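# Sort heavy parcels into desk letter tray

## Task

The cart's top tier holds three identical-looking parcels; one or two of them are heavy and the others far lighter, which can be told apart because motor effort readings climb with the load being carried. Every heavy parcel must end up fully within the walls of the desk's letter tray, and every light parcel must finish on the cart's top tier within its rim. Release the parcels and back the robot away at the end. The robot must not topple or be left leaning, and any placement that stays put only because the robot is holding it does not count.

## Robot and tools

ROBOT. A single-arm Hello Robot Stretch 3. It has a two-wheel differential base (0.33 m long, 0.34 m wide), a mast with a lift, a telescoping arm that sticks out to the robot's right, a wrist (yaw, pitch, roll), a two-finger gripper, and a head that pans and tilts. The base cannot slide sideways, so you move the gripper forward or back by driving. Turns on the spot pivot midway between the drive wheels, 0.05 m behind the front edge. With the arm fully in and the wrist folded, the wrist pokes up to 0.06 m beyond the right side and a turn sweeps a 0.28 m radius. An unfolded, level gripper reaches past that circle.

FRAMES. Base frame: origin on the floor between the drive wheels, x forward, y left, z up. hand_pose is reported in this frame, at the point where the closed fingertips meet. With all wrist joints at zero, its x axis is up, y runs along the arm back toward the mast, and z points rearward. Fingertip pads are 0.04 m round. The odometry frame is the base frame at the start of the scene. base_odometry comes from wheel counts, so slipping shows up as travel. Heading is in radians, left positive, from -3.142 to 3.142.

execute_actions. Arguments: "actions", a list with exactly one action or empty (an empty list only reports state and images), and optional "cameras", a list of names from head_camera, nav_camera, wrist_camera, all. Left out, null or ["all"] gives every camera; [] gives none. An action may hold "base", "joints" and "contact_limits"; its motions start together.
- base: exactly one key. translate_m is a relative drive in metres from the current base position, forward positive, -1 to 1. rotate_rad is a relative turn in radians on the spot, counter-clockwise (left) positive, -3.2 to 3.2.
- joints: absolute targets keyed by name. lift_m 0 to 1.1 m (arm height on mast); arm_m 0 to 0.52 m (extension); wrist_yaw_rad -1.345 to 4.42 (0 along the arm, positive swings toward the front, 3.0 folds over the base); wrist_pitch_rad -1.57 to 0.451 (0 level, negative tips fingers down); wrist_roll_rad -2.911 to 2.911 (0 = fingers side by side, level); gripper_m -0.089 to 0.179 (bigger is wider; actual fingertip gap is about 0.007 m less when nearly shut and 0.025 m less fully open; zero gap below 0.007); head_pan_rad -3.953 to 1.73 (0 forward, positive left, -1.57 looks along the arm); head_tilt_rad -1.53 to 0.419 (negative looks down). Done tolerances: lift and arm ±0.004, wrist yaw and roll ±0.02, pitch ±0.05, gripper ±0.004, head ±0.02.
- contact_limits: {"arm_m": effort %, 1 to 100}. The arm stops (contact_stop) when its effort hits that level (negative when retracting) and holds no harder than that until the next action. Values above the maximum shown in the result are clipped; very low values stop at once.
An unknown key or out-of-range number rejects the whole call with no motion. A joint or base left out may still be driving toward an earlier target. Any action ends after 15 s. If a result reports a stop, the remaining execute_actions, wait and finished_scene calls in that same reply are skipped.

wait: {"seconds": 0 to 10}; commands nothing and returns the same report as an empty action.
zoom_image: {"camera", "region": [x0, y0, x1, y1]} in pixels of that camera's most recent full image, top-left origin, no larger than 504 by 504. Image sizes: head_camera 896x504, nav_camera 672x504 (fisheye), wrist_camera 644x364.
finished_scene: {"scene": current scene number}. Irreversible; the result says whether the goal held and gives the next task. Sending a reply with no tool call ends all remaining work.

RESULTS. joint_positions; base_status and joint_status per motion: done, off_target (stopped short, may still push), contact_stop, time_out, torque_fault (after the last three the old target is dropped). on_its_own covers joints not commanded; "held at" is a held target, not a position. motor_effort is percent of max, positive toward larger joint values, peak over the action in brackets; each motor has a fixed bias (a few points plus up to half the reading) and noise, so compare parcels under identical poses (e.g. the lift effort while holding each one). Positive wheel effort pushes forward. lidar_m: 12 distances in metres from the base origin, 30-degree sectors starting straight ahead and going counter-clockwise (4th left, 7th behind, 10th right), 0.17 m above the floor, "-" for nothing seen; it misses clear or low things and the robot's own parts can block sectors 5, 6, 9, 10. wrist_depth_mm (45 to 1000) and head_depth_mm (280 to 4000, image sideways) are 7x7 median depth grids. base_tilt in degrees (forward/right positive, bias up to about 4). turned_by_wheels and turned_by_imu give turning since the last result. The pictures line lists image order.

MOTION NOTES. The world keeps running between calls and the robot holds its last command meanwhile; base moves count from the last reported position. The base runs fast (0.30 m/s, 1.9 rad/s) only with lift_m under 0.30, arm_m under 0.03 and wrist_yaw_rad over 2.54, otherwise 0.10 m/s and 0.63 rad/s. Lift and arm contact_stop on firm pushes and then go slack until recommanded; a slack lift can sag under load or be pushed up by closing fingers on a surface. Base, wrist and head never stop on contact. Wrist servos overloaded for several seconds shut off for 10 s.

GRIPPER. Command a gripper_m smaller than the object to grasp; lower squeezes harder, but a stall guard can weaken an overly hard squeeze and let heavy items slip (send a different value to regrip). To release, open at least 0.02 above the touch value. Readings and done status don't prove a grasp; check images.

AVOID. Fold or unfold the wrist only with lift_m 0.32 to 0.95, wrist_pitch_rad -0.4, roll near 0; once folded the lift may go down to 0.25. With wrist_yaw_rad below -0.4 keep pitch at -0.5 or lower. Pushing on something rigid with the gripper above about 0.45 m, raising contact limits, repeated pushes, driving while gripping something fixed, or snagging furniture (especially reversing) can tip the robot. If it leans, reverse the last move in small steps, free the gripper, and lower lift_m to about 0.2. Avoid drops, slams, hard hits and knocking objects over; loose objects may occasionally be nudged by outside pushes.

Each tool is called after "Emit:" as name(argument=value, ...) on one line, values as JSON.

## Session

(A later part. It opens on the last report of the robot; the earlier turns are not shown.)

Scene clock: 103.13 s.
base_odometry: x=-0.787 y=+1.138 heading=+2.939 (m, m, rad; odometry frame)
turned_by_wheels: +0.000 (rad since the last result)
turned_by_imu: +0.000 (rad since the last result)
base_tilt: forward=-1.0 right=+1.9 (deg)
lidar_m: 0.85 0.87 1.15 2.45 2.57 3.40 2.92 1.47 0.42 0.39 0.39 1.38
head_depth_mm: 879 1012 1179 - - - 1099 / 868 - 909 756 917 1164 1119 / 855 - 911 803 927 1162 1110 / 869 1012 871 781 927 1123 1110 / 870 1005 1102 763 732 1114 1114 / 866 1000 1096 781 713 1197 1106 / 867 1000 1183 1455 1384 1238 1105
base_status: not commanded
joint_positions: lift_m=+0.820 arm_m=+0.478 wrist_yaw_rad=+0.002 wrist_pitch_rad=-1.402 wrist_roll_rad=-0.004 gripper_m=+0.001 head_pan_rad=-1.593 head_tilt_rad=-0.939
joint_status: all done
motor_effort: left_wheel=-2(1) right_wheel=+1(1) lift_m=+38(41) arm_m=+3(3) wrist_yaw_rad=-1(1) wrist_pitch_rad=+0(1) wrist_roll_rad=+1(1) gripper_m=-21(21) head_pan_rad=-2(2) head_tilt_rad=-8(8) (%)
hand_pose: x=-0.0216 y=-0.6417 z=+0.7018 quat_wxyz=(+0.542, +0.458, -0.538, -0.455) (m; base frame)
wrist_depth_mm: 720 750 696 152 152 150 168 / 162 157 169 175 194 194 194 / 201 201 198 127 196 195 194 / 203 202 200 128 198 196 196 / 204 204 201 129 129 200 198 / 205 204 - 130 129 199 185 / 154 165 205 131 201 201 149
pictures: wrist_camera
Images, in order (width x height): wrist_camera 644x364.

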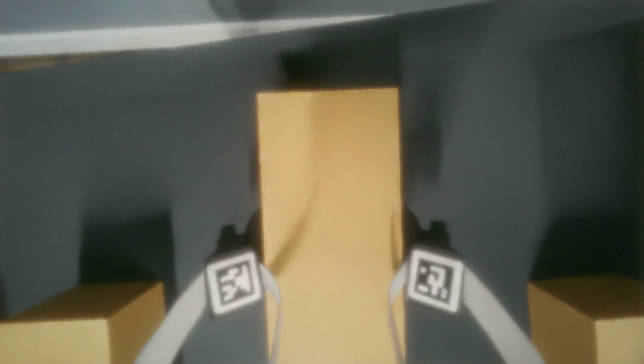

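Light.

Emit:
execute_actions(actions=[{"joints":{"lift_m":0.802}}], cameras=[])

Emit:
execute_actions(actions=[{"joints":{"gripper_m":0.09}}], cameras=[])

Emit:
execute_actions(actions=[{"joints":{"lift_m":0.865}}], cameras=[])

Emit:
execute_actions(actions=[{"base":{"translate_m":-0.144},"joints":{"arm_m":0.39}}], cameras=["wrist_camera"])

Scene clock: 111.33 s.
base_odometry: x=-0.787 y=+1.138 heading=+2.939 (m, m, rad; odometry frame)
turned_by_wheels: +0.000 (rad since the last result)
turned_by_imu: -0.001 (rad since the last result)
base_tilt: forward=-1.0 right=+2.0 (deg)
lidar_m: 0.85 0.87 1.16 2.46 2.57 3.42 2.91 1.47 0.42 0.39 0.39 1.37
head_depth_mm: 876 1018 1179 - - - 1100 / 876 992 - 755 940 1164 1111 / 873 - 908 802 931 1161 1114 / 872 1010 885 784 927 1117 1106 / 868 1005 1101 764 730 1120 1112 / 868 1003 1096 785 713 1201 1102 / 868 999 1181 1444 1387 1239 1110
base_status: not commanded
joint_positions: lift_m=+0.802 arm_m=+0.478 wrist_yaw_rad=+0.002 wrist_pitch_rad=-1.402 wrist_roll_rad=-0.004 gripper_m=+0.001 head_pan_rad=-1.593 head_tilt_rad=-0.939
joint_status: all done
motor_effort: left_wheel=-1(1) right_wheel=+1(1) lift_m=+29(36) arm_m=+3(3) wrist_yaw_rad=-1(1) wrist_pitch_rad=+0(1) wrist_roll_rad=+0(0) gripper_m=-21(20) head_pan_rad=-2(2) head_tilt_rad=-7(8) (%)
hand_pose: x=-0.0216 y=-0.6417 z=+0.6842 quat_wxyz=(+0.542, +0.458, -0.538, -0.455) (m; base frame)
wrist_depth_mm: 686 647 128 127 136 150 168 / 143 154 170 176 179 177 177 / 183 183 181 128 179 178 177 / 185 184 182 128 180 179 178 / 187 186 185 130 129 180 180 / 188 186 - 130 129 182 181 / 139 164 187 132 184 183 149
pictures: none
No camera images: the call's "cameras" was empty. Leave "cameras" out to get every camera's image.

Scene clock: 112.73 s.
base_odometry: x=-0.787 y=+1.138 heading=+2.939 (m, m, rad; odometry frame)
turned_by_wheels: +0.000 (rad since the last result)
turned_by_imu: +0.000 (rad since the last result)
base_tilt: forward=-1.0 right=+1.9 (deg)
lidar_m: 0.85 0.87 1.16 2.46 2.57 3.45 2.92 1.47 0.42 0.39 0.40 1.37
head_depth_mm: 876 1012 1178 - - - 1104 / 877 984 - 756 943 1161 1113 / 870 - 912 803 929 1160 1113 / 871 1010 893 782 926 1117 1113 / 864 1007 1103 763 729 1116 1107 / 866 1001 1098 782 716 1195 1106 / 862 1000 1183 1441 1388 1240 1103
base_status: not commanded
joint_positions: lift_m=+0.802 arm_m=+0.478 wrist_yaw_rad=+0.002 wrist_pitch_rad=-1.402 wrist_roll_rad=-0.004 gripper_m=+0.090 head_pan_rad=-1.593 head_tilt_rad=-0.939
joint_status: all done
motor_effort: left_wheel=-1(1) right_wheel=+0(1) lift_m=+29(29) arm_m=+3(3) wrist_yaw_rad=-1(1) wrist_pitch_rad=+1(0) wrist_roll_rad=+0(0) gripper_m=+0(84) head_pan_rad=-3(3) head_tilt_rad=-8(8) (%)
hand_pose: x=-0.0216 y=-0.6417 z=+0.6842 quat_wxyz=(+0.542, +0.458, -0.538, -0.455) (m; base frame)
wrist_depth_mm: 678 645 127 129 136 151 168 / 144 153 169 176 178 178 176 / 184 182 181 130 180 178 177 / 185 184 183 131 181 181 178 / 187 186 184 132 132 180 179 / 188 187 185 132 132 182 180 / 139 187 187 133 183 183 148
pictures: none
No camera images: the call's "cameras" was empty. Leave "cameras" out to get every camera's image.

Scene clock: 114.13 s.
base_odometry: x=-0.787 y=+1.138 heading=+2.939 (m, m, rad; odometry frame)
turned_by_wheels: +0.000 (rad since the last result)
turned_by_imu: +0.000 (rad since the last result)
base_tilt: forward=-1.0 right=+1.9 (deg)
lidar_m: 0.85 0.87 1.15 2.45 2.57 3.43 2.92 1.47 0.42 0.39 0.39 1.37
head_depth_mm: 877 993 - - 1376 1254 1119 / 845 - 903 755 913 1166 1115 / 836 1064 912 802 930 1159 1113 / 853 986 882 784 928 1123 1113 / 868 1008 1101 763 730 1117 1104 / 866 1000 1101 780 714 1198 1106 / 865 1004 1185 1447 1382 1237 1103
base_status: not commanded
joint_positions: lift_m=+0.865 arm_m=+0.478 wrist_yaw_rad=+0.002 wrist_pitch_rad=-1.402 wrist_roll_rad=-0.004 gripper_m=+0.090 head_pan_rad=-1.593 head_tilt_rad=-0.939
joint_status: all done
motor_effort: left_wheel=-2(1) right_wheel=+1(0) lift_m=+37(40) arm_m=+4(3) wrist_yaw_rad=-1(1) wrist_pitch_rad=+0(1) wrist_roll_rad=+0(1) gripper_m=+0(0) head_pan_rad=-2(2) head_tilt_rad=-7(7) (%)
hand_pose: x=-0.0216 y=-0.6417 z=+0.7469 quat_wxyz=(+0.542, +0.458, -0.538, -0.455) (m; base frame)
wrist_depth_mm: 708 737 768 771 776 716 218 / 873 870 227 218 228 238 237 / 245 243 243 191 241 240 238 / 248 248 246 193 241 240 240 / 249 248 247 194 244 242 242 / 249 201 249 195 246 205 193 / 243 200 251 197 249 246 194
pictures: none
No camera images: the call's "cameras" was empty. Leave "cameras" out to get every camera's image.

Scene clock: 116.73 s.
base_odometry: x=-0.646 y=+1.110 heading=+2.939 (m, m, rad; odometry frame)
turned_by_wheels: +0.000 (rad since the last result)
turned_by_imu: -0.001 (rad since the last result)
base_tilt: forward=-1.0 right=+1.9 (deg)
lidar_m: 1.00 1.02 1.35 2.46 2.53 3.30 2.77 1.48 0.44 0.41 0.41 1.38
head_depth_mm: 883 1000 - - 1403 1262 1117 / 863 - 1208 1437 1430 1253 1117 / 863 - 1178 785 874 1213 1112 / 875 1013 903 751 944 1159 1113 / 872 1011 900 783 923 1131 1107 / 873 1006 891 794 922 1114 1112 / 867 1005 1100 745 865 1097 1102
base_status: done
joint_positions: lift_m=+0.865 arm_m=+0.390 wrist_yaw_rad=+0.002 wrist_pitch_rad=-1.402 wrist_roll_rad=-0.004 gripper_m=+0.090 head_pan_rad=-1.593 head_tilt_rad=-0.939
joint_status: all done
motor_effort: left_wheel=-1(4) right_wheel=+1(3) lift_m=+37(37) arm_m=-4(5) wrist_yaw_rad=-1(1) wrist_pitch_rad=+0(1) wrist_roll_rad=+1(0) gripper_m=+1(0) head_pan_rad=-2(3) head_tilt_rad=-8(7) (%)
hand_pose: x=-0.0216 y=-0.5547 z=+0.7469 quat_wxyz=(+0.542, +0.458, -0.538, -0.455) (m; base frame)
wrist_depth_mm: 191 213 240 238 237 859 843 / 193 211 242 239 237 857 866 / 195 209 245 192 240 861 843 / 197 222 247 193 243 870 865 / 249 249 248 194 243 879 888 / 253 251 248 196 246 883 890 / 253 250 251 197 249 226 882
pictures: wrist_camera
Images, in order (width x height): wrist_camera 644x364.

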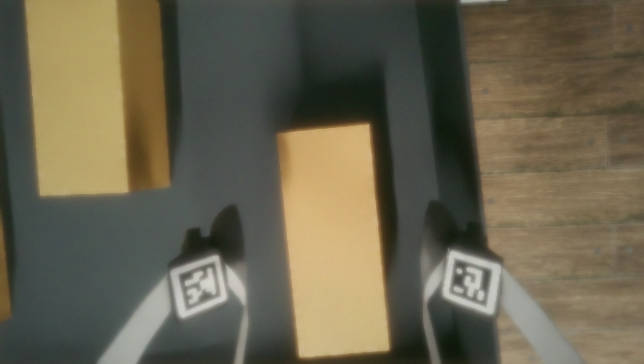

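Emit:
execute_actions(actions=[{"joints":{"lift_m":0.802,"arm_m":0.384}}], cameras=[])

Emit:
execute_actions(actions=[{"joints":{"gripper_m":0.0}}], cameras=[])

Emit:
execute_actions(actions=[{"joints":{"lift_m":0.82}}], cameras=["wrist_camera"])

Scene clock: 125.57 s.
base_odometry: x=-0.646 y=+1.110 heading=+2.939 (m, m, rad; odometry frame)
turned_by_wheels: +0.000 (rad since the last result)
turned_by_imu: -0.001 (rad since the last result)
base_tilt: forward=-1.0 right=+1.9 (deg)
lidar_m: 1.00 1.02 1.36 2.46 2.53 3.28 2.78 1.48 0.43 0.41 0.41 1.38
head_depth_mm: 881 1021 1182 - - - 1100 / 881 974 - 1474 1396 1250 1117 / 878 970 1245 784 870 1211 1114 / 875 989 906 748 945 1158 1109 / 877 1009 904 779 924 1134 1105 / 870 1007 889 792 919 1116 1109 / 870 1007 1105 743 868 1093 1106
base_status: not commanded
joint_positions: lift_m=+0.802 arm_m=+0.384 wrist_yaw_rad=+0.002 wrist_pitch_rad=-1.402 wrist_roll_rad=-0.004 gripper_m=+0.090 head_pan_rad=-1.593 head_tilt_rad=-0.939
joint_status: all done
motor_effort: left_wheel=-1(1) right_wheel=+1(1) lift_m=+28(34) arm_m=-4(4) wrist_yaw_rad=-1(1) wrist_pitch_rad=+1(1) wrist_roll_rad=+0(0) gripper_m=+0(0) head_pan_rad=-2(2) head_tilt_rad=-8(7) (%)
hand_pose: x=-0.0216 y=-0.5487 z=+0.6842 quat_wxyz=(+0.542, +0.458, -0.538, -0.455) (m; base frame)
wrist_depth_mm: 153 180 179 179 178 132 774 / 152 181 181 180 179 136 797 / 151 182 182 130 179 142 796 / 163 184 184 131 181 148 807 / 187 185 185 131 131 143 801 / 188 187 186 133 132 136 818 / 190 189 187 134 184 183 826
pictures: none
No camera images: the call's "cameras" was empty. Leave "cameras" out to get every camera's image.

Scene clock: 126.97 s.
base_odometry: x=-0.646 y=+1.110 heading=+2.939 (m, m, rad; odometry frame)
turned_by_wheels: +0.000 (rad since the last result)
turned_by_imu: +0.000 (rad since the last result)
base_tilt: forward=-1.0 right=+1.9 (deg)
lidar_m: 1.00 1.02 1.36 2.45 2.53 3.32 2.78 1.48 0.43 0.41 0.41 1.38
head_depth_mm: 883 1018 1186 - - - 1096 / 879 976 - 1488 1401 1256 1115 / 878 972 1239 787 871 1209 1114 / 875 995 1012 745 944 1158 1111 / 875 1008 907 785 923 1137 1107 / 872 1010 892 792 924 1118 1107 / 871 1006 1098 742 867 1097 1106
base_status: not commanded
joint_positions: lift_m=+0.802 arm_m=+0.384 wrist_yaw_rad=+0.002 wrist_pitch_rad=-1.402 wrist_roll_rad=-0.004 gripper_m=+0.001 head_pan_rad=-1.593 head_tilt_rad=-0.939
joint_status: all done
motor_effort: left_wheel=-1(1) right_wheel=+1(1) lift_m=+28(29) arm_m=-4(4) wrist_yaw_rad=-1(1) wrist_pitch_rad=+0(0) wrist_roll_rad=+0(0) gripper_m=-21(97) head_pan_rad=-2(3) head_tilt_rad=-8(8) (%)
hand_pose: x=-0.0216 y=-0.5487 z=+0.6842 quat_wxyz=(+0.542, +0.458, -0.538, -0.455) (m; base frame)
wrist_depth_mm: 153 180 179 179 177 132 793 / 151 182 180 179 178 137 801 / 151 183 182 127 180 142 813 / 163 184 183 128 180 147 828 / 187 186 184 129 129 153 815 / 188 187 - 129 129 149 822 / 191 188 187 130 184 184 837
pictures: none
No camera images: the call's "cameras" was empty. Leave "cameras" out to get every camera's image.

Scene clock: 127.87 s.
base_odometry: x=-0.646 y=+1.110 heading=+2.939 (m, m, rad; odometry frame)
turned_by_wheels: +0.000 (rad since the last result)
turned_by_imu: +0.000 (rad since the last result)
base_tilt: forward=-1.0 right=+1.9 (deg)
lidar_m: 1.00 1.02 1.36 2.46 2.53 3.30 2.78 1.48 0.43 0.41 0.41 1.38
head_depth_mm: 884 1023 1181 - - - 1104 / 882 964 1240 1487 1402 1256 1116 / 880 - 1226 792 872 1205 1117 / 876 989 905 747 946 1157 1111 / 875 1007 904 779 921 1132 1110 / 871 1003 892 791 925 1113 1103 / 871 1002 1102 744 862 1091 1103
base_status: not commanded
joint_positions: lift_m=+0.820 arm_m=+0.384 wrist_yaw_rad=+0.002 wrist_pitch_rad=-1.402 wrist_roll_rad=-0.004 gripper_m=+0.001 head_pan_rad=-1.593 head_tilt_rad=-0.939
joint_status: all done
motor_effort: left_wheel=-1(2) right_wheel=+1(1) lift_m=+38(40) arm_m=-4(4) wrist_yaw_rad=-1(1) wrist_pitch_rad=+1(0) wrist_roll_rad=+0(0) gripper_m=-21(21) head_pan_rad=-3(2) head_tilt_rad=-7(8) (%)
hand_pose: x=-0.0216 y=-0.5487 z=+0.7019 quat_wxyz=(+0.542, +0.458, -0.538, -0.455) (m; base frame)
wrist_depth_mm: 153 198 197 195 193 164 810 / 152 198 198 196 196 159 798 / 153 199 199 127 196 165 823 / 162 202 201 128 197 159 834 / 204 204 203 129 129 166 821 / 207 205 - 130 129 157 839 / 208 207 206 130 201 186 854
pictures: wrist_camera
Images, in order (width x height): wrist_camera 644x364.

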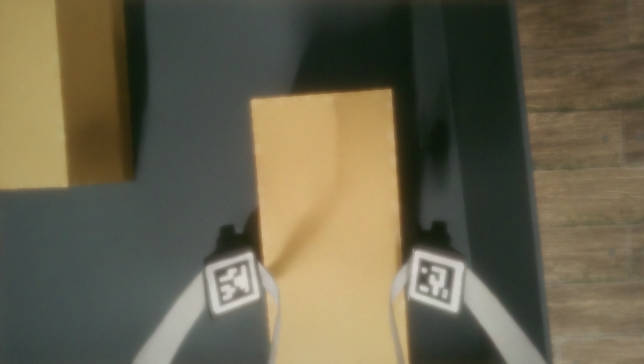

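Light. Back to the first.

Emit:
execute_actions(actions=[{"joints":{"lift_m":0.802}}], cameras=[])

Emit:
execute_actions(actions=[{"joints":{"gripper_m":0.09}}], cameras=[])

Emit:
execute_actions(actions=[{"joints":{"lift_m":0.865}}], cameras=[])

Emit:
execute_actions(actions=[{"base":{"translate_m":0.268}}], cameras=["wrist_camera"])

Scene clock: 136.30 s.
base_odometry: x=-0.646 y=+1.110 heading=+2.939 (m, m, rad; odometry frame)
turned_by_wheels: +0.000 (rad since the last result)
turned_by_imu: -0.001 (rad since the last result)
base_tilt: forward=-1.0 right=+1.9 (deg)
lidar_m: 1.00 1.02 1.36 2.46 2.52 3.30 2.77 1.47 0.43 0.41 0.41 1.38
head_depth_mm: 881 1020 1185 - - - 1101 / 879 976 - 1491 1397 1255 1114 / 877 973 1233 783 873 1206 1113 / 873 992 1007 747 945 1158 1110 / 875 1010 902 785 926 1138 1108 / 869 1007 891 791 921 1115 1106 / 868 1002 1101 743 862 1089 1101
base_status: not commanded
joint_positions: lift_m=+0.802 arm_m=+0.384 wrist_yaw_rad=+0.002 wrist_pitch_rad=-1.402 wrist_roll_rad=-0.004 gripper_m=+0.001 head_pan_rad=-1.593 head_tilt_rad=-0.939
joint_status: all done
motor_effort: left_wheel=-1(1) right_wheel=+1(1) lift_m=+29(35) arm_m=-4(4) wrist_yaw_rad=-1(1) wrist_pitch_rad=+1(0) wrist_roll_rad=+0(0) gripper_m=-21(21) head_pan_rad=-2(2) head_tilt_rad=-8(8) (%)
hand_pose: x=-0.0216 y=-0.5487 z=+0.6842 quat_wxyz=(+0.542, +0.458, -0.538, -0.455) (m; base frame)
wrist_depth_mm: 153 180 179 179 177 131 791 / 152 182 180 179 178 137 806 / 151 183 182 127 178 142 796 / 163 185 184 128 180 148 811 / 186 186 185 129 129 153 811 / 189 188 - 130 129 150 827 / 190 189 187 130 184 184 811
pictures: none
No camera images: the call's "cameras" was empty. Leave "cameras" out to get every camera's image.

Scene clock: 137.70 s.
base_odometry: x=-0.646 y=+1.110 heading=+2.939 (m, m, rad; odometry frame)
turned_by_wheels: +0.000 (rad since the last result)
turned_by_imu: +0.000 (rad since the last result)
base_tilt: forward=-1.0 right=+1.9 (deg)
lidar_m: 1.00 1.02 1.35 2.45 2.53 3.31 2.78 1.48 0.43 0.41 0.41 1.38
head_depth_mm: 880 1020 1181 - - - 1098 / 880 976 - 1487 1401 1252 1114 / 879 972 1239 783 873 1203 1115 / 875 989 903 749 947 1154 1117 / 876 1011 906 784 924 1134 1111 / 873 1003 893 792 923 1112 1102 / 868 1005 1104 744 862 1094 1102
base_status: not commanded
joint_positions: lift_m=+0.802 arm_m=+0.384 wrist_yaw_rad=+0.002 wrist_pitch_rad=-1.402 wrist_roll_rad=-0.004 gripper_m=+0.090 head_pan_rad=-1.593 head_tilt_rad=-0.939
joint_status: all done
motor_effort: left_wheel=-1(2) right_wheel=+1(0) lift_m=+29(29) arm_m=-4(4) wrist_yaw_rad=-1(1) wrist_pitch_rad=+1(1) wrist_roll_rad=+0(0) gripper_m=+0(85) head_pan_rad=-3(2) head_tilt_rad=-8(8) (%)
hand_pose: x=-0.0216 y=-0.5487 z=+0.6842 quat_wxyz=(+0.542, +0.458, -0.538, -0.455) (m; base frame)
wrist_depth_mm: 153 180 180 178 177 132 769 / 151 182 180 179 178 136 791 / 151 182 182 130 180 142 799 / 162 185 184 131 180 148 800 / 187 186 184 132 182 143 817 / 188 188 186 133 133 136 813 / 190 189 187 133 184 183 831
pictures: none
No camera images: the call's "cameras" was empty. Leave "cameras" out to get every camera's image.

Scene clock: 139.10 s.
base_odometry: x=-0.646 y=+1.110 heading=+2.939 (m, m, rad; odometry frame)
turned_by_wheels: +0.000 (rad since the last result)
turned_by_imu: +0.000 (rad since the last result)
base_tilt: forward=-1.0 right=+2.0 (deg)
lidar_m: 1.00 1.02 1.36 2.47 2.53 3.30 2.77 1.47 0.43 0.41 0.41 1.38
head_depth_mm: 881 1003 - - 1409 1265 1115 / 863 - 1212 1442 1434 1253 1111 / 857 - 1175 785 874 1207 1115 / 876 1008 905 752 946 1156 1111 / 874 1012 906 783 925 1140 1107 / 873 1007 891 793 921 1115 1109 / 868 1002 1103 744 859 1090 1106
base_status: not commanded
joint_positions: lift_m=+0.865 arm_m=+0.384 wrist_yaw_rad=+0.002 wrist_pitch_rad=-1.402 wrist_roll_rad=-0.004 gripper_m=+0.090 head_pan_rad=-1.593 head_tilt_rad=-0.939
joint_status: all done
motor_effort: left_wheel=-1(1) right_wheel=+1(1) lift_m=+37(39) arm_m=-4(4) wrist_yaw_rad=-1(1) wrist_pitch_rad=+0(1) wrist_roll_rad=+0(0) gripper_m=+0(0) head_pan_rad=-2(3) head_tilt_rad=-7(7) (%)
hand_pose: x=-0.0216 y=-0.5487 z=+0.7469 quat_wxyz=(+0.542, +0.458, -0.538, -0.455) (m; base frame)
wrist_depth_mm: 193 211 240 238 238 845 836 / 194 210 241 241 240 878 847 / 194 208 243 192 241 856 855 / 246 247 246 193 242 880 871 / 251 248 248 193 244 870 856 / 253 251 248 196 247 856 894 / 253 253 251 250 247 227 872
pictures: none
No camera images: the call's "cameras" was empty. Leave "cameras" out to get every camera's image.

Scene clock: 142.87 s.
base_odometry: x=-0.909 y=+1.163 heading=+2.939 (m, m, rad; odometry frame)
turned_by_wheels: +0.000 (rad since the last result)
turned_by_imu: +0.000 (rad since the last result)
base_tilt: forward=-1.0 right=+1.9 (deg)
lidar_m: 0.73 0.74 0.99 2.46 2.81 3.53 3.05 1.46 0.41 0.37 1.03 1.37
head_depth_mm: 873 988 - - 935 1158 1113 / 853 - 907 790 927 1146 1113 / 851 - 1000 786 733 1123 1116 / 865 1001 884 752 733 1121 1116 / 865 999 1125 1358 1381 1218 1106 / 864 997 1178 1455 1409 1244 1104 / 859 997 1177 1440 1418 1243 1099
base_status: done
joint_positions: lift_m=+0.865 arm_m=+0.384 wrist_yaw_rad=+0.002 wrist_pitch_rad=-1.402 wrist_roll_rad=-0.004 gripper_m=+0.090 head_pan_rad=-1.593 head_tilt_rad=-0.939
joint_status: not commanded
motor_effort: left_wheel=-2(2) right_wheel=+1(5) lift_m=+37(37) arm_m=-4(4) wrist_yaw_rad=-1(1) wrist_pitch_rad=+0(1) wrist_roll_rad=+0(0) gripper_m=+0(0) head_pan_rad=-2(3) head_tilt_rad=-7(8) (%)
hand_pose: x=-0.0216 y=-0.5487 z=+0.7469 quat_wxyz=(+0.542, +0.458, -0.538, -0.455) (m; base frame)
wrist_depth_mm: 873 787 240 240 238 190 186 / 895 879 242 239 239 192 187 / 898 881 242 192 242 194 188 / 890 889 245 192 242 241 240 / 904 904 247 194 245 242 242 / 905 911 248 196 245 244 244 / 927 904 235 197 248 246 246
pictures: wrist_camera
Images, in order (width x height): wrist_camera 644x364.

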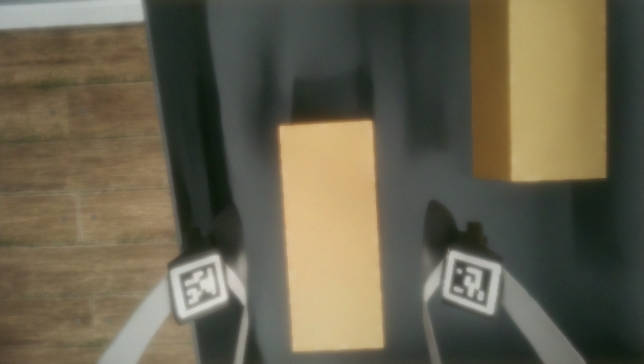

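Emit:
execute_actions(actions=[{"joints":{"lift_m":0.802}}], cameras=[])

Emit:
execute_actions(actions=[{"joints":{"gripper_m":-0.01}}], cameras=[])

Emit:
execute_actions(actions=[{"joints":{"lift_m":0.95,"head_pan_rad":-2.9,"head_tilt_rad":-0.5}}], cameras=["wrist_camera"])

Emit:
execute_actions(actions=[{"base":{"rotate_rad":-0.62},"joints":{"lift_m":1.0,"arm_m":0.15}}])

Scene clock: 154.17 s.
base_odometry: x=-0.909 y=+1.163 heading=+2.939 (m, m, rad; odometry frame)
turned_by_wheels: +0.000 (rad since the last result)
turned_by_imu: -0.001 (rad since the last result)
base_tilt: forward=-1.0 right=+1.9 (deg)
lidar_m: 0.73 0.74 0.99 2.47 2.81 3.54 3.03 1.46 0.41 0.37 1.03 1.37
head_depth_mm: 872 1012 1115 - - - 1099 / 870 968 - 786 932 1143 1111 / 870 962 869 788 737 1120 1113 / 868 979 1100 750 732 1121 1113 / 865 1000 1128 1367 1389 1220 1109 / 863 1000 1181 1452 1410 1239 1109 / 863 996 1177 1435 1408 1238 1107
base_status: not commanded
joint_positions: lift_m=+0.802 arm_m=+0.384 wrist_yaw_rad=+0.002 wrist_pitch_rad=-1.402 wrist_roll_rad=-0.004 gripper_m=+0.090 head_pan_rad=-1.593 head_tilt_rad=-0.939
joint_status: all done
motor_effort: left_wheel=-2(1) right_wheel=+1(1) lift_m=+28(35) arm_m=-4(4) wrist_yaw_rad=-1(1) wrist_pitch_rad=+0(1) wrist_roll_rad=+0(1) gripper_m=+0(0) head_pan_rad=-2(3) head_tilt_rad=-8(8) (%)
hand_pose: x=-0.0216 y=-0.5487 z=+0.6842 quat_wxyz=(+0.542, +0.458, -0.538, -0.455) (m; base frame)
wrist_depth_mm: 787 164 180 179 178 176 127 / 824 158 181 179 179 179 128 / 836 153 181 130 179 179 129 / 851 147 183 130 182 180 143 / 818 142 184 132 181 181 180 / 849 135 186 133 133 183 182 / 852 152 187 134 184 184 183
pictures: none
No camera images: the call's "cameras" was empty. Leave "cameras" out to get every camera's image.

Scene clock: 155.67 s.
base_odometry: x=-0.909 y=+1.163 heading=+2.939 (m, m, rad; odometry frame)
turned_by_wheels: +0.000 (rad since the last result)
turned_by_imu: +0.000 (rad since the last result)
base_tilt: forward=-1.1 right=+1.9 (deg)
lidar_m: 0.73 0.75 0.99 2.45 2.80 3.53 3.06 1.46 0.41 0.37 1.03 1.37
head_depth_mm: 874 1008 1113 - - - 1102 / 871 965 - 787 931 1148 1114 / 868 961 870 785 734 1124 1112 / 868 978 1100 749 732 1116 1109 / 866 1000 1122 1367 1381 1219 1108 / 863 998 1180 1450 1416 1244 1107 / 862 999 1175 1445 1413 1235 1101
base_status: not commanded
joint_positions: lift_m=+0.802 arm_m=+0.384 wrist_yaw_rad=+0.002 wrist_pitch_rad=-1.401 wrist_roll_rad=-0.004 gripper_m=-0.009 head_pan_rad=-1.593 head_tilt_rad=-0.939
joint_status: all done
motor_effort: left_wheel=-1(1) right_wheel=+1(1) lift_m=+33(32) arm_m=-4(4) wrist_yaw_rad=-1(1) wrist_pitch_rad=+0(1) wrist_roll_rad=+0(0) gripper_m=-24(100) head_pan_rad=-2(2) head_tilt_rad=-8(8) (%)
hand_pose: x=-0.0216 y=-0.5488 z=+0.6841 quat_wxyz=(+0.542, +0.457, -0.539, -0.455) (m; base frame)
wrist_depth_mm: 448 165 178 178 177 175 126 / 835 159 180 179 178 176 127 / 848 153 181 126 179 179 128 / 838 148 183 128 180 179 144 / 834 142 184 128 128 180 179 / 850 139 - 130 129 182 180 / 865 133 187 132 184 183 181
pictures: none
No camera images: the call's "cameras" was empty. Leave "cameras" out to get every camera's image.

Scene clock: 157.83 s.
base_odometry: x=-0.909 y=+1.163 heading=+2.939 (m, m, rad; odometry frame)
turned_by_wheels: +0.000 (rad since the last result)
turned_by_imu: +0.000 (rad since the last result)
base_tilt: forward=-1.0 right=+2.0 (deg)
lidar_m: 0.73 0.75 0.99 2.47 2.81 3.51 3.03 1.47 0.41 0.37 1.03 1.37
head_depth_mm: 2773 2999 3183 3059 2324 - - / 2823 3027 3266 3013 2139 1659 1353 / 2917 3117 3368 3013 2145 1653 1386 / 2992 3142 3458 3000 2132 1648 1416 / 2510 2659 2829 2810 2113 1650 1421 / 1962 2033 2180 2329 2113 1628 - / 1647 1710 1782 1867 1926 1623 -
base_status: not commanded
joint_positions: lift_m=+0.950 arm_m=+0.384 wrist_yaw_rad=+0.002 wrist_pitch_rad=-1.402 wrist_roll_rad=-0.004 gripper_m=+0.001 head_pan_rad=-2.893 head_tilt_rad=-0.508
joint_status: all done
on_its_own: gripper_m is held at +0.000, not at your -0.010, by its stall guard, which is not easing now
motor_effort: left_wheel=-2(1) right_wheel=+1(1) lift_m=+42(43) arm_m=-4(4) wrist_yaw_rad=-1(1) wrist_pitch_rad=+0(1) wrist_roll_rad=+1(1) gripper_m=-21(24) head_pan_rad=-2(32) head_tilt_rad=+5(43) (%)
hand_pose: x=-0.0216 y=-0.5487 z=+0.8317 quat_wxyz=(+0.542, +0.458, -0.538, -0.455) (m; base frame)
wrist_depth_mm: 876 907 284 312 320 268 311 / 969 959 325 324 322 270 315 / - 985 324 126 307 270 316 / - - 329 128 324 320 305 / - - - 128 129 322 313 / - - - 130 129 325 325 / - - - 131 329 329 326
pictures: wrist_camera
Images, in order (width x height): wrist_camera 644x364.

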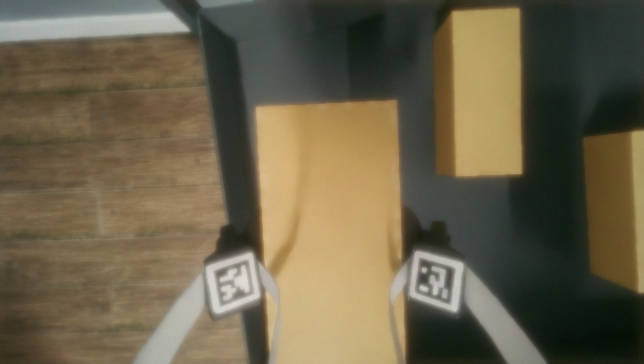

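Scene clock: 160.80 s.
base_odometry: x=-0.909 y=+1.163 heading=+2.319 (m, m, rad; odometry frame)
turned_by_wheels: -0.620 (rad since the last result)
turned_by_imu: -0.630 (rad since the last result)
base_tilt: forward=-1.0 right=+1.9 (deg)
lidar_m: 1.26 0.73 0.73 0.91 1.86 2.61 3.52 3.05 1.65 0.43 0.37 1.01
head_depth_mm: 3486 3720 - 3263 - - - / 3329 3656 - 3011 2150 - - / 3232 3493 3680 3028 2145 - - / 3129 3336 3670 3003 2121 - - / 3008 3235 3457 2954 2169 - - / 2855 3078 3269 2964 2202 - - / 2796 2950 3211 2953 2175 - -
base_status: done
joint_positions: lift_m=+1.000 arm_m=+0.150 wrist_yaw_rad=+0.002 wrist_pitch_rad=-1.402 wrist_roll_rad=-0.004 gripper_m=+0.001 head_pan_rad=-2.893 head_tilt_rad=-0.507
joint_status: all done
on_its_own: gripper_m is held at +0.000, not at your -0.010, by its stall guard, which is not easing now
motor_effort: left_wheel=+2(6) right_wheel=-2(8) lift_m=+42(44) arm_m=-4(5) wrist_yaw_rad=-1(1) wrist_pitch_rad=+0(0) wrist_roll_rad=+0(0) gripper_m=-21(21) head_pan_rad=-2(3) head_tilt_rad=+6(4) (%)
hand_pose: x=-0.0216 y=-0.3146 z=+0.8817 quat_wxyz=(+0.542, +0.458, -0.538, -0.455) (m; base frame)
wrist_depth_mm: 379 372 373 613 - - - / 376 375 369 764 - - - / 381 378 631 126 - - - / 381 379 813 128 - - - / 339 - - 129 129 - - / - - - 130 129 - - / - - - 131 - - -
pictures: head_camera (sideways: a quarter turn clockwise sets it upright), nav_camera (sideways: a quarter turn counterclockwise sets it upright), wrist_camera
Images, in order (width x height): head_camera 896x504, nav_camera 672x504, wrist_camera 644x364.

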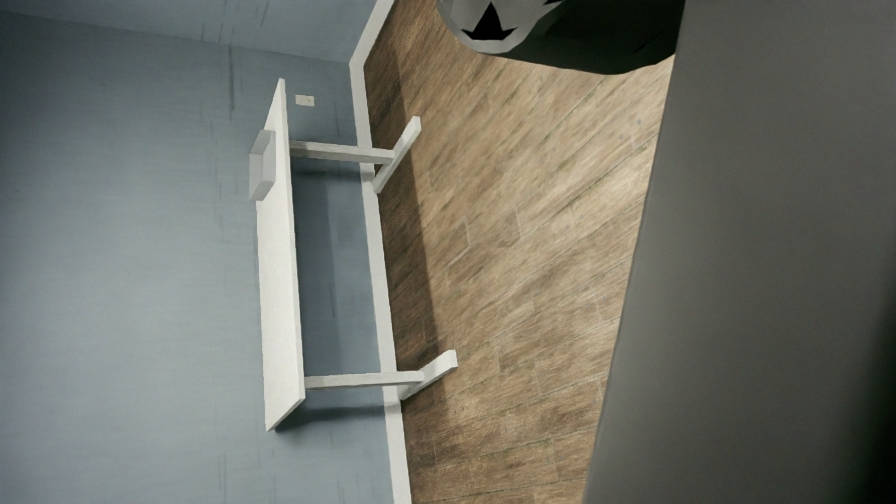

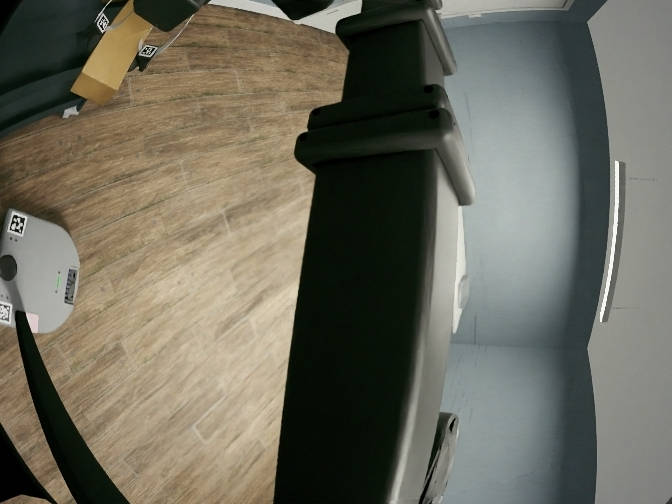

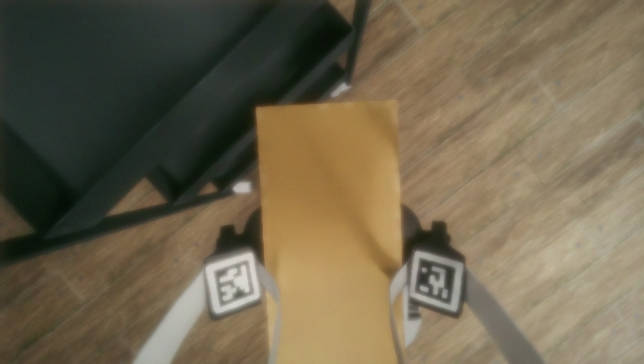

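Emit:
execute_actions(actions=[{"base":{"translate_m":-1},"joints":{"lift_m":0.93}}], cameras=[])

Emit:
execute_actions(actions=[{"base":{"translate_m":-1}}], cameras=["head_camera"])

Scene clock: 175.37 s.
base_odometry: x=-0.228 y=+0.431 heading=+2.319 (m, m, rad; odometry frame)
turned_by_wheels: +0.000 (rad since the last result)
turned_by_imu: -0.007 (rad since the last result)
base_tilt: forward=-1.0 right=+2.0 (deg)
lidar_m: 1.25 1.52 1.53 1.90 1.85 2.19 2.53 2.19 2.64 1.75 1.61 1.09
head_depth_mm: 2703 2853 3029 2986 2205 - - / 2612 2779 3046 3062 2165 1685 1358 / 2499 2693 2582 2781 2158 1656 1355 / 2378 2581 2685 2946 2139 1653 1350 / 2317 2482 2504 2816 2124 1654 1375 / 2222 2397 2490 2727 2096 1636 1376 / 2172 2285 2212 2644 2099 1635 1406
base_status: done
joint_positions: lift_m=+0.930 arm_m=+0.150 wrist_yaw_rad=+0.002 wrist_pitch_rad=-1.402 wrist_roll_rad=-0.004 gripper_m=+0.001 head_pan_rad=-2.893 head_tilt_rad=-0.507
joint_status: all done
on_its_own: gripper_m is held at +0.000, not at your -0.010, by its stall guard, which is not easing now
motor_effort: left_wheel=+2(4) right_wheel=-2(6) lift_m=+33(39) arm_m=-4(4) wrist_yaw_rad=-1(1) wrist_pitch_rad=+0(0) wrist_roll_rad=+0(0) gripper_m=-20(21) head_pan_rad=-2(2) head_tilt_rad=+6(5) (%)
hand_pose: x=-0.0216 y=-0.3146 z=+0.8120 quat_wxyz=(+0.542, +0.458, -0.538, -0.455) (m; base frame)
wrist_depth_mm: 947 926 924 919 923 903 906 / 949 926 953 916 914 932 902 / 967 935 933 126 953 953 896 / 964 954 950 127 926 922 916 / - 936 943 129 129 937 910 / - - - 130 129 963 942 / - - - 131 131 960 944
pictures: none
No camera images: the call's "cameras" was empty. Leave "cameras" out to get every camera's image.

Scene clock: 186.47 s.
base_odometry: x=+0.452 y=-0.302 heading=+2.319 (m, m, rad; odometry frame)
turned_by_wheels: +0.000 (rad since the last result)
turned_by_imu: -0.006 (rad since the last result)
base_tilt: forward=-1.0 right=+2.0 (deg)
lidar_m: 2.06 2.30 2.32 1.42 1.54 1.56 1.54 1.54 1.52 2.33 2.23 2.02
head_depth_mm: 1906 2037 2147 2279 2173 - - / 1820 1980 2167 2372 2165 1691 1355 / 1747 1895 2057 1645 2137 1659 1355 / 1682 1813 1930 1439 1941 1649 1348 / 1606 1738 1848 1376 2117 1650 1382 / 1558 1671 1779 1327 2024 1639 1375 / 1499 1606 1725 1321 1965 1632 1404
base_status: done
joint_positions: lift_m=+0.930 arm_m=+0.150 wrist_yaw_rad=+0.002 wrist_pitch_rad=-1.402 wrist_roll_rad=-0.004 gripper_m=+0.001 head_pan_rad=-2.893 head_tilt_rad=-0.507
joint_status: not commanded
on_its_own: gripper_m is held at +0.000, not at your -0.010, by its stall guard, which is not easing now
motor_effort: left_wheel=+2(3) right_wheel=-2(5) lift_m=+33(33) arm_m=-4(4) wrist_yaw_rad=-1(1) wrist_pitch_rad=+0(0) wrist_roll_rad=+0(0) gripper_m=-21(21) head_pan_rad=-2(3) head_tilt_rad=+5(5) (%)
hand_pose: x=-0.0216 y=-0.3146 z=+0.8120 quat_wxyz=(+0.542, +0.458, -0.538, -0.455) (m; base frame)
wrist_depth_mm: 931 930 921 918 918 901 897 / 940 940 930 929 938 921 896 / 941 943 951 126 919 939 910 / 959 966 963 128 928 923 933 / - 957 961 129 128 941 941 / - - - 130 129 929 945 / - - - 131 131 972 927
pictures: head_camera (sideways: a quarter turn clockwise sets it upright)
Images, in order (width x height): head_camera 896x504.

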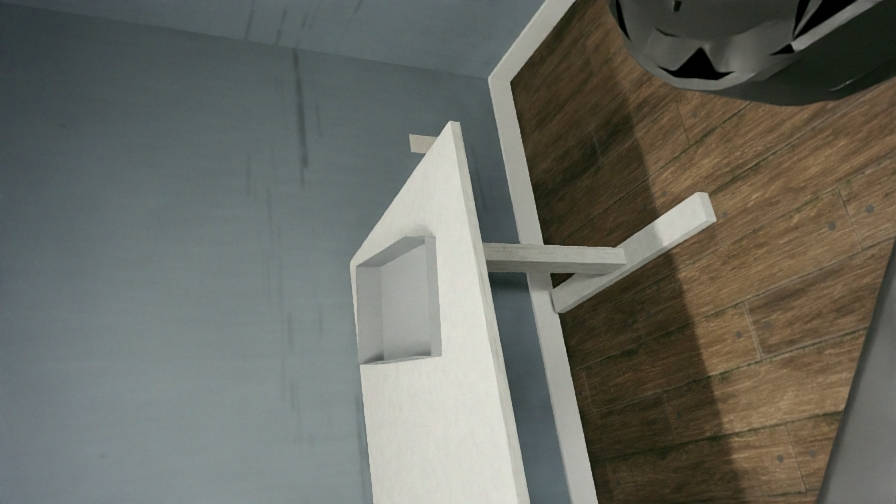

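Emit:
execute_actions(actions=[{"base":{"translate_m":-0.78},"joints":{"head_tilt_rad":-0.95,"head_pan_rad":-2.5,"lift_m":1.0}}], cameras=["head_camera","nav_camera"])

Emit:
execute_actions(actions=[{"base":{"rotate_rad":-0.9},"joints":{"head_pan_rad":-1.5,"arm_m":0.4}}])

Scene clock: 201.63 s.
base_odometry: x=+0.983 y=-0.873 heading=+2.320 (m, m, rad; odometry frame)
turned_by_wheels: +0.000 (rad since the last result)
turned_by_imu: -0.005 (rad since the last result)
base_tilt: forward=-1.0 right=+1.9 (deg)
lidar_m: 2.79 2.92 1.52 1.16 1.06 1.07 1.33 0.81 1.25 1.34 2.69 2.74
head_depth_mm: 1087 1226 - - - 1234 1122 / 1087 1181 - - - 1249 1116 / 1088 - - - 1379 1242 1156 / 1067 - - - 1420 1244 1147 / 1043 - - 706 1420 1245 1123 / 1051 - - 719 1409 1236 1109 / 1068 - - 718 1413 1243 1106
base_status: done
joint_positions: lift_m=+1.000 arm_m=+0.150 wrist_yaw_rad=+0.002 wrist_pitch_rad=-1.402 wrist_roll_rad=-0.004 gripper_m=+0.001 head_pan_rad=-2.507 head_tilt_rad=-0.938
joint_status: all done
on_its_own: gripper_m is held at +0.000, not at your -0.010, by its stall guard, which is not easing now
motor_effort: left_wheel=+2(3) right_wheel=-2(7) lift_m=+42(43) arm_m=-4(4) wrist_yaw_rad=-1(1) wrist_pitch_rad=+0(1) wrist_roll_rad=+0(0) gripper_m=-21(20) head_pan_rad=+4(24) head_tilt_rad=-8(43) (%)
hand_pose: x=-0.0216 y=-0.3146 z=+0.8817 quat_wxyz=(+0.542, +0.458, -0.538, -0.455) (m; base frame)
wrist_depth_mm: - - - - - 331 308 / - - - - - - 310 / - - - 126 - - 320 / - - - 128 - - - / - - - 129 129 - - / - - - 130 129 - - / - - - 131 - - -
pictures: head_camera (sideways: a quarter turn clockwise sets it upright), nav_camera (sideways: a quarter turn counterclockwise sets it upright)
Images, in order (width x height): head_camera 896x504, nav_camera 672x504.

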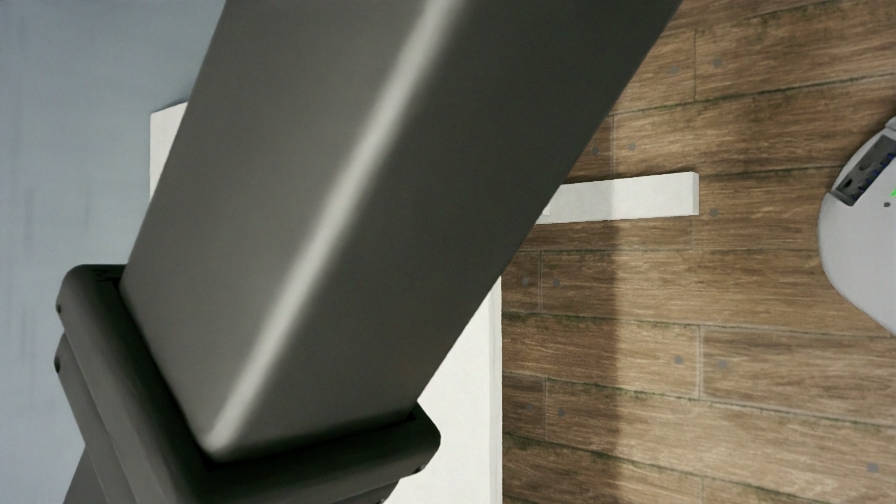

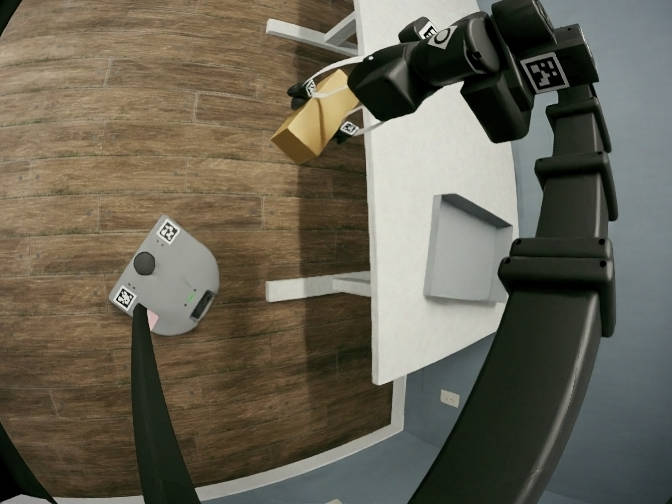

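Scene clock: 204.70 s.
base_odometry: x=+0.983 y=-0.873 heading=+1.420 (m, m, rad; odometry frame)
turned_by_wheels: -0.900 (rad since the last result)
turned_by_imu: -0.914 (rad since the last result)
base_tilt: forward=-1.1 right=+1.9 (deg)
lidar_m: 2.69 2.79 2.98 2.91 1.51 1.10 1.06 1.10 1.28 0.81 1.28 1.34
head_depth_mm: 1092 1152 878 734 1427 1253 1115 / 1104 1049 850 729 1434 1249 1113 / 1062 1007 590 727 1379 1229 1107 / 1085 1010 863 728 1419 1252 1110 / 1094 1070 840 739 1423 1244 1111 / 1106 1071 861 739 1415 1242 1103 / 1120 1067 861 735 1409 1236 1098
base_status: done
joint_positions: lift_m=+1.000 arm_m=+0.400 wrist_yaw_rad=+0.001 wrist_pitch_rad=-1.403 wrist_roll_rad=-0.004 gripper_m=+0.001 head_pan_rad=-1.507 head_tilt_rad=-0.939
joint_status: all done
on_its_own: gripper_m is held at +0.000, not at your -0.010, by its stall guard, which is not easing now
motor_effort: left_wheel=+1(5) right_wheel=-3(6) lift_m=+42(42) arm_m=+3(3) wrist_yaw_rad=-1(1) wrist_pitch_rad=+1(1) wrist_roll_rad=+0(0) gripper_m=-21(21) head_pan_rad=+3(34) head_tilt_rad=-8(8) (%)
hand_pose: x=-0.0216 y=-0.5636 z=+0.8817 quat_wxyz=(+0.542, +0.458, -0.538, -0.455) (m; base frame)
wrist_depth_mm: 318 313 315 308 308 308 307 / 320 315 310 314 312 313 311 / 321 323 319 126 313 311 313 / 324 323 319 127 317 317 314 / 328 326 322 129 129 320 316 / 328 328 - 130 130 322 320 / - - - 131 - - -
pictures: head_camera (sideways: a quarter turn clockwise sets it upright), nav_camera (sideways: a quarter turn counterclockwise sets it upright), wrist_camera
Images, in order (width x height): head_camera 896x504, nav_camera 672x504, wrist_camera 644x364.

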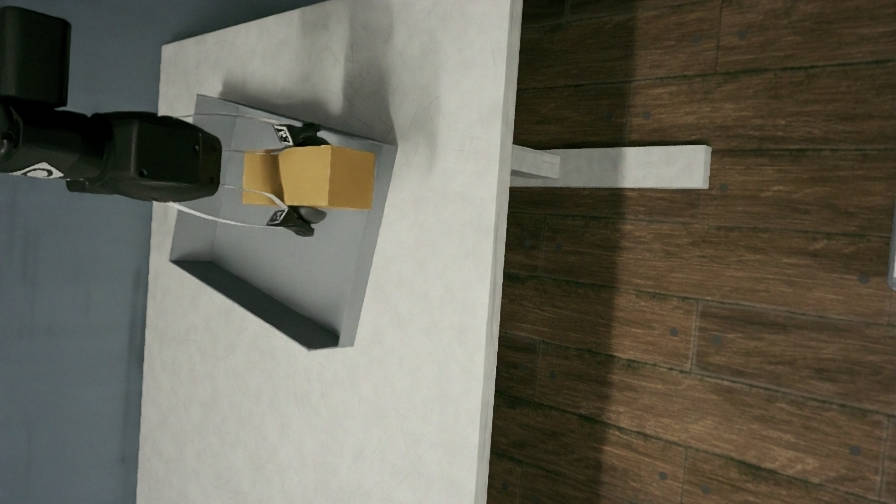

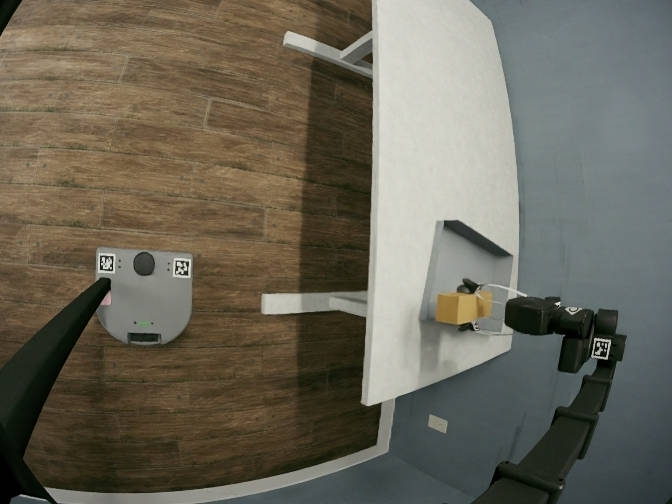

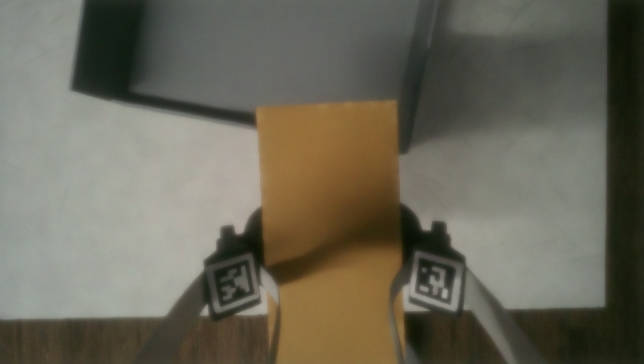

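Emit:
execute_actions(actions=[{"base":{"rotate_rad":-1.1}}], cameras=[])

Emit:
execute_actions(actions=[{"base":{"translate_m":0.17},"joints":{"arm_m":0.48,"lift_m":0.97}}], cameras=[])

Emit:
execute_actions(actions=[{"base":{"rotate_rad":1.01}}])

Scene clock: 213.50 s.
base_odometry: x=+0.983 y=-0.873 heading=+0.320 (m, m, rad; odometry frame)
turned_by_wheels: -1.100 (rad since the last result)
turned_by_imu: -1.117 (rad since the last result)
base_tilt: forward=-1.0 right=+1.9 (deg)
lidar_m: 1.27 1.34 2.69 2.78 2.85 2.92 1.52 1.12 1.06 1.09 1.30 0.81
head_depth_mm: 946 1036 1189 1382 1432 1255 1116 / 990 1109 1277 1509 1428 1252 1116 / 1027 1189 591 1588 1425 1247 1112 / 1092 1261 1497 1632 1427 1252 1116 / 1162 1360 1630 1655 1411 1243 1108 / 1247 1467 1790 1644 1417 1236 1111 / 1335 1532 1719 1625 1409 1243 1105
base_status: done
joint_positions: lift_m=+1.000 arm_m=+0.400 wrist_yaw_rad=+0.001 wrist_pitch_rad=-1.403 wrist_roll_rad=-0.004 gripper_m=+0.001 head_pan_rad=-1.507 head_tilt_rad=-0.939
joint_status: not commanded
on_its_own: gripper_m is held at +0.000, not at your -0.010, by its stall guard, which is not easing now
motor_effort: left_wheel=+2(6) right_wheel=-3(9) lift_m=+43(43) arm_m=+3(3) wrist_yaw_rad=-1(1) wrist_pitch_rad=+1(1) wrist_roll_rad=+1(0) gripper_m=-21(21) head_pan_rad=+3(3) head_tilt_rad=-8(8) (%)
hand_pose: x=-0.0216 y=-0.5637 z=+0.8817 quat_wxyz=(+0.542, +0.458, -0.538, -0.455) (m; base frame)
wrist_depth_mm: - - - - - 842 704 / - - - - - - 885 / - - - 127 - - - / - - - 127 - - - / - - - 129 128 - - / - - - 129 129 - - / - - - 131 - - -
pictures: none
No camera images: the call's "cameras" was empty. Leave "cameras" out to get every camera's image.

Scene clock: 216.30 s.
base_odometry: x=+1.145 y=-0.820 heading=+0.320 (m, m, rad; odometry frame)
turned_by_wheels: +0.000 (rad since the last result)
turned_by_imu: +0.000 (rad since the last result)
base_tilt: forward=-1.0 right=+2.0 (deg)
lidar_m: 1.11 1.19 2.62 2.69 2.82 3.07 1.69 1.20 1.14 1.16 0.68 0.67
head_depth_mm: 1004 1112 1273 1496 1434 1258 1119 / 1072 1191 1368 1572 1436 1256 1118 / 1106 1275 673 1619 1424 1251 1109 / 1177 1347 1611 1655 1411 1251 1112 / 1254 1461 1736 1644 1419 1243 1104 / 1331 1513 1740 721 659 1235 1108 / 1234 1361 1528 719 619 1196 1104
base_status: done
joint_positions: lift_m=+0.970 arm_m=+0.480 wrist_yaw_rad=+0.001 wrist_pitch_rad=-1.403 wrist_roll_rad=-0.004 gripper_m=+0.001 head_pan_rad=-1.507 head_tilt_rad=-0.939
joint_status: all done
on_its_own: gripper_m is held at +0.000, not at your -0.010, by its stall guard, which is not easing now
motor_effort: left_wheel=+1(5) right_wheel=-3(3) lift_m=+33(40) arm_m=+3(4) wrist_yaw_rad=-1(1) wrist_pitch_rad=+1(1) wrist_roll_rad=+0(0) gripper_m=-21(20) head_pan_rad=+3(4) head_tilt_rad=-8(8) (%)
hand_pose: x=-0.0216 y=-0.6436 z=+0.8520 quat_wxyz=(+0.542, +0.458, -0.538, -0.455) (m; base frame)
wrist_depth_mm: 856 - 952 963 957 847 717 / 914 - - 965 972 946 872 / - - - 127 948 943 952 / - - - 128 - - 966 / - 947 - 129 128 - - / - - - 130 130 - - / 321 - - 131 - - -
pictures: none
No camera images: the call's "cameras" was empty. Leave "cameras" out to get every camera's image.

Scene clock: 219.10 s.
base_odometry: x=+1.145 y=-0.820 heading=+1.330 (m, m, rad; odometry frame)
turned_by_wheels: +1.010 (rad since the last result)
turned_by_imu: +1.025 (rad since the last result)
base_tilt: forward=-1.0 right=+1.9 (deg)
lidar_m: 2.62 2.68 2.83 3.06 1.74 1.22 1.14 1.16 1.16 0.67 1.11 1.18
head_depth_mm: 961 1068 878 732 629 1256 1117 / 985 1041 850 727 625 1256 1114 / 930 1019 675 725 624 1243 1116 / 947 1046 863 723 623 1252 1108 / 945 1036 844 708 623 1245 1110 / 947 1041 861 719 621 1240 1104 / 949 1030 856 720 619 1242 1106
base_status: done
joint_positions: lift_m=+0.970 arm_m=+0.480 wrist_yaw_rad=+0.001 wrist_pitch_rad=-1.403 wrist_roll_rad=-0.004 gripper_m=+0.001 head_pan_rad=-1.507 head_tilt_rad=-0.939
joint_status: not commanded
on_its_own: gripper_m is held at +0.000, not at your -0.010, by its stall guard, which is not easing now
motor_effort: left_wheel=-2(6) right_wheel=+1(7) lift_m=+33(33) arm_m=+3(3) wrist_yaw_rad=-1(1) wrist_pitch_rad=+1(0) wrist_roll_rad=+0(0) gripper_m=-21(21) head_pan_rad=+3(3) head_tilt_rad=-8(8) (%)
hand_pose: x=-0.0216 y=-0.6436 z=+0.8520 quat_wxyz=(+0.542, +0.458, -0.538, -0.455) (m; base frame)
wrist_depth_mm: 286 265 283 283 281 278 278 / 289 269 285 282 283 274 279 / 293 277 284 127 283 282 282 / 293 288 289 128 286 278 285 / 294 273 290 129 129 288 286 / 300 280 - 130 130 290 289 / 300 267 294 131 273 291 290
pictures: head_camera (sideways: a quarter turn clockwise sets it upright), nav_camera (sideways: a quarter turn counterclockwise sets it upright), wrist_camera
Images, in order (width x height): head_camera 896x504, nav_camera 672x504, wrist_camera 644x364.

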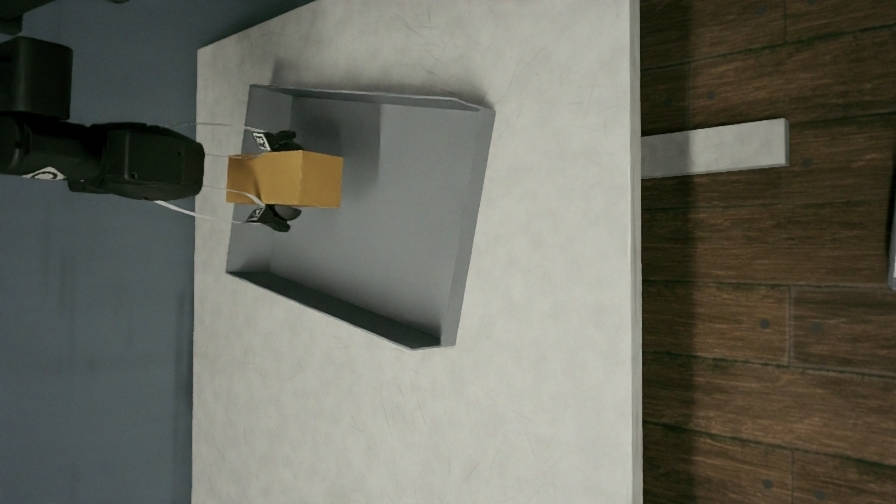

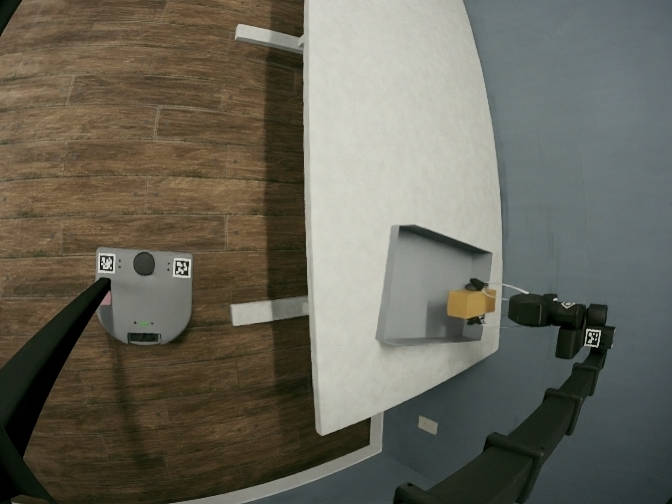

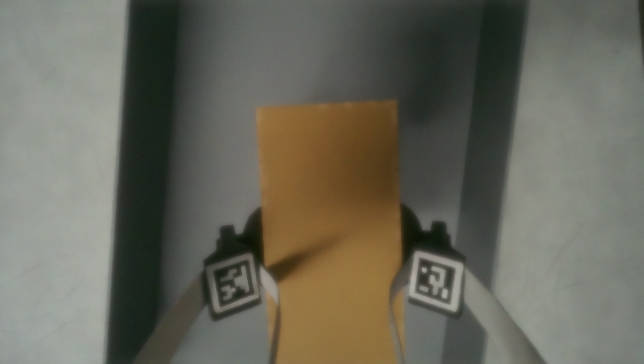

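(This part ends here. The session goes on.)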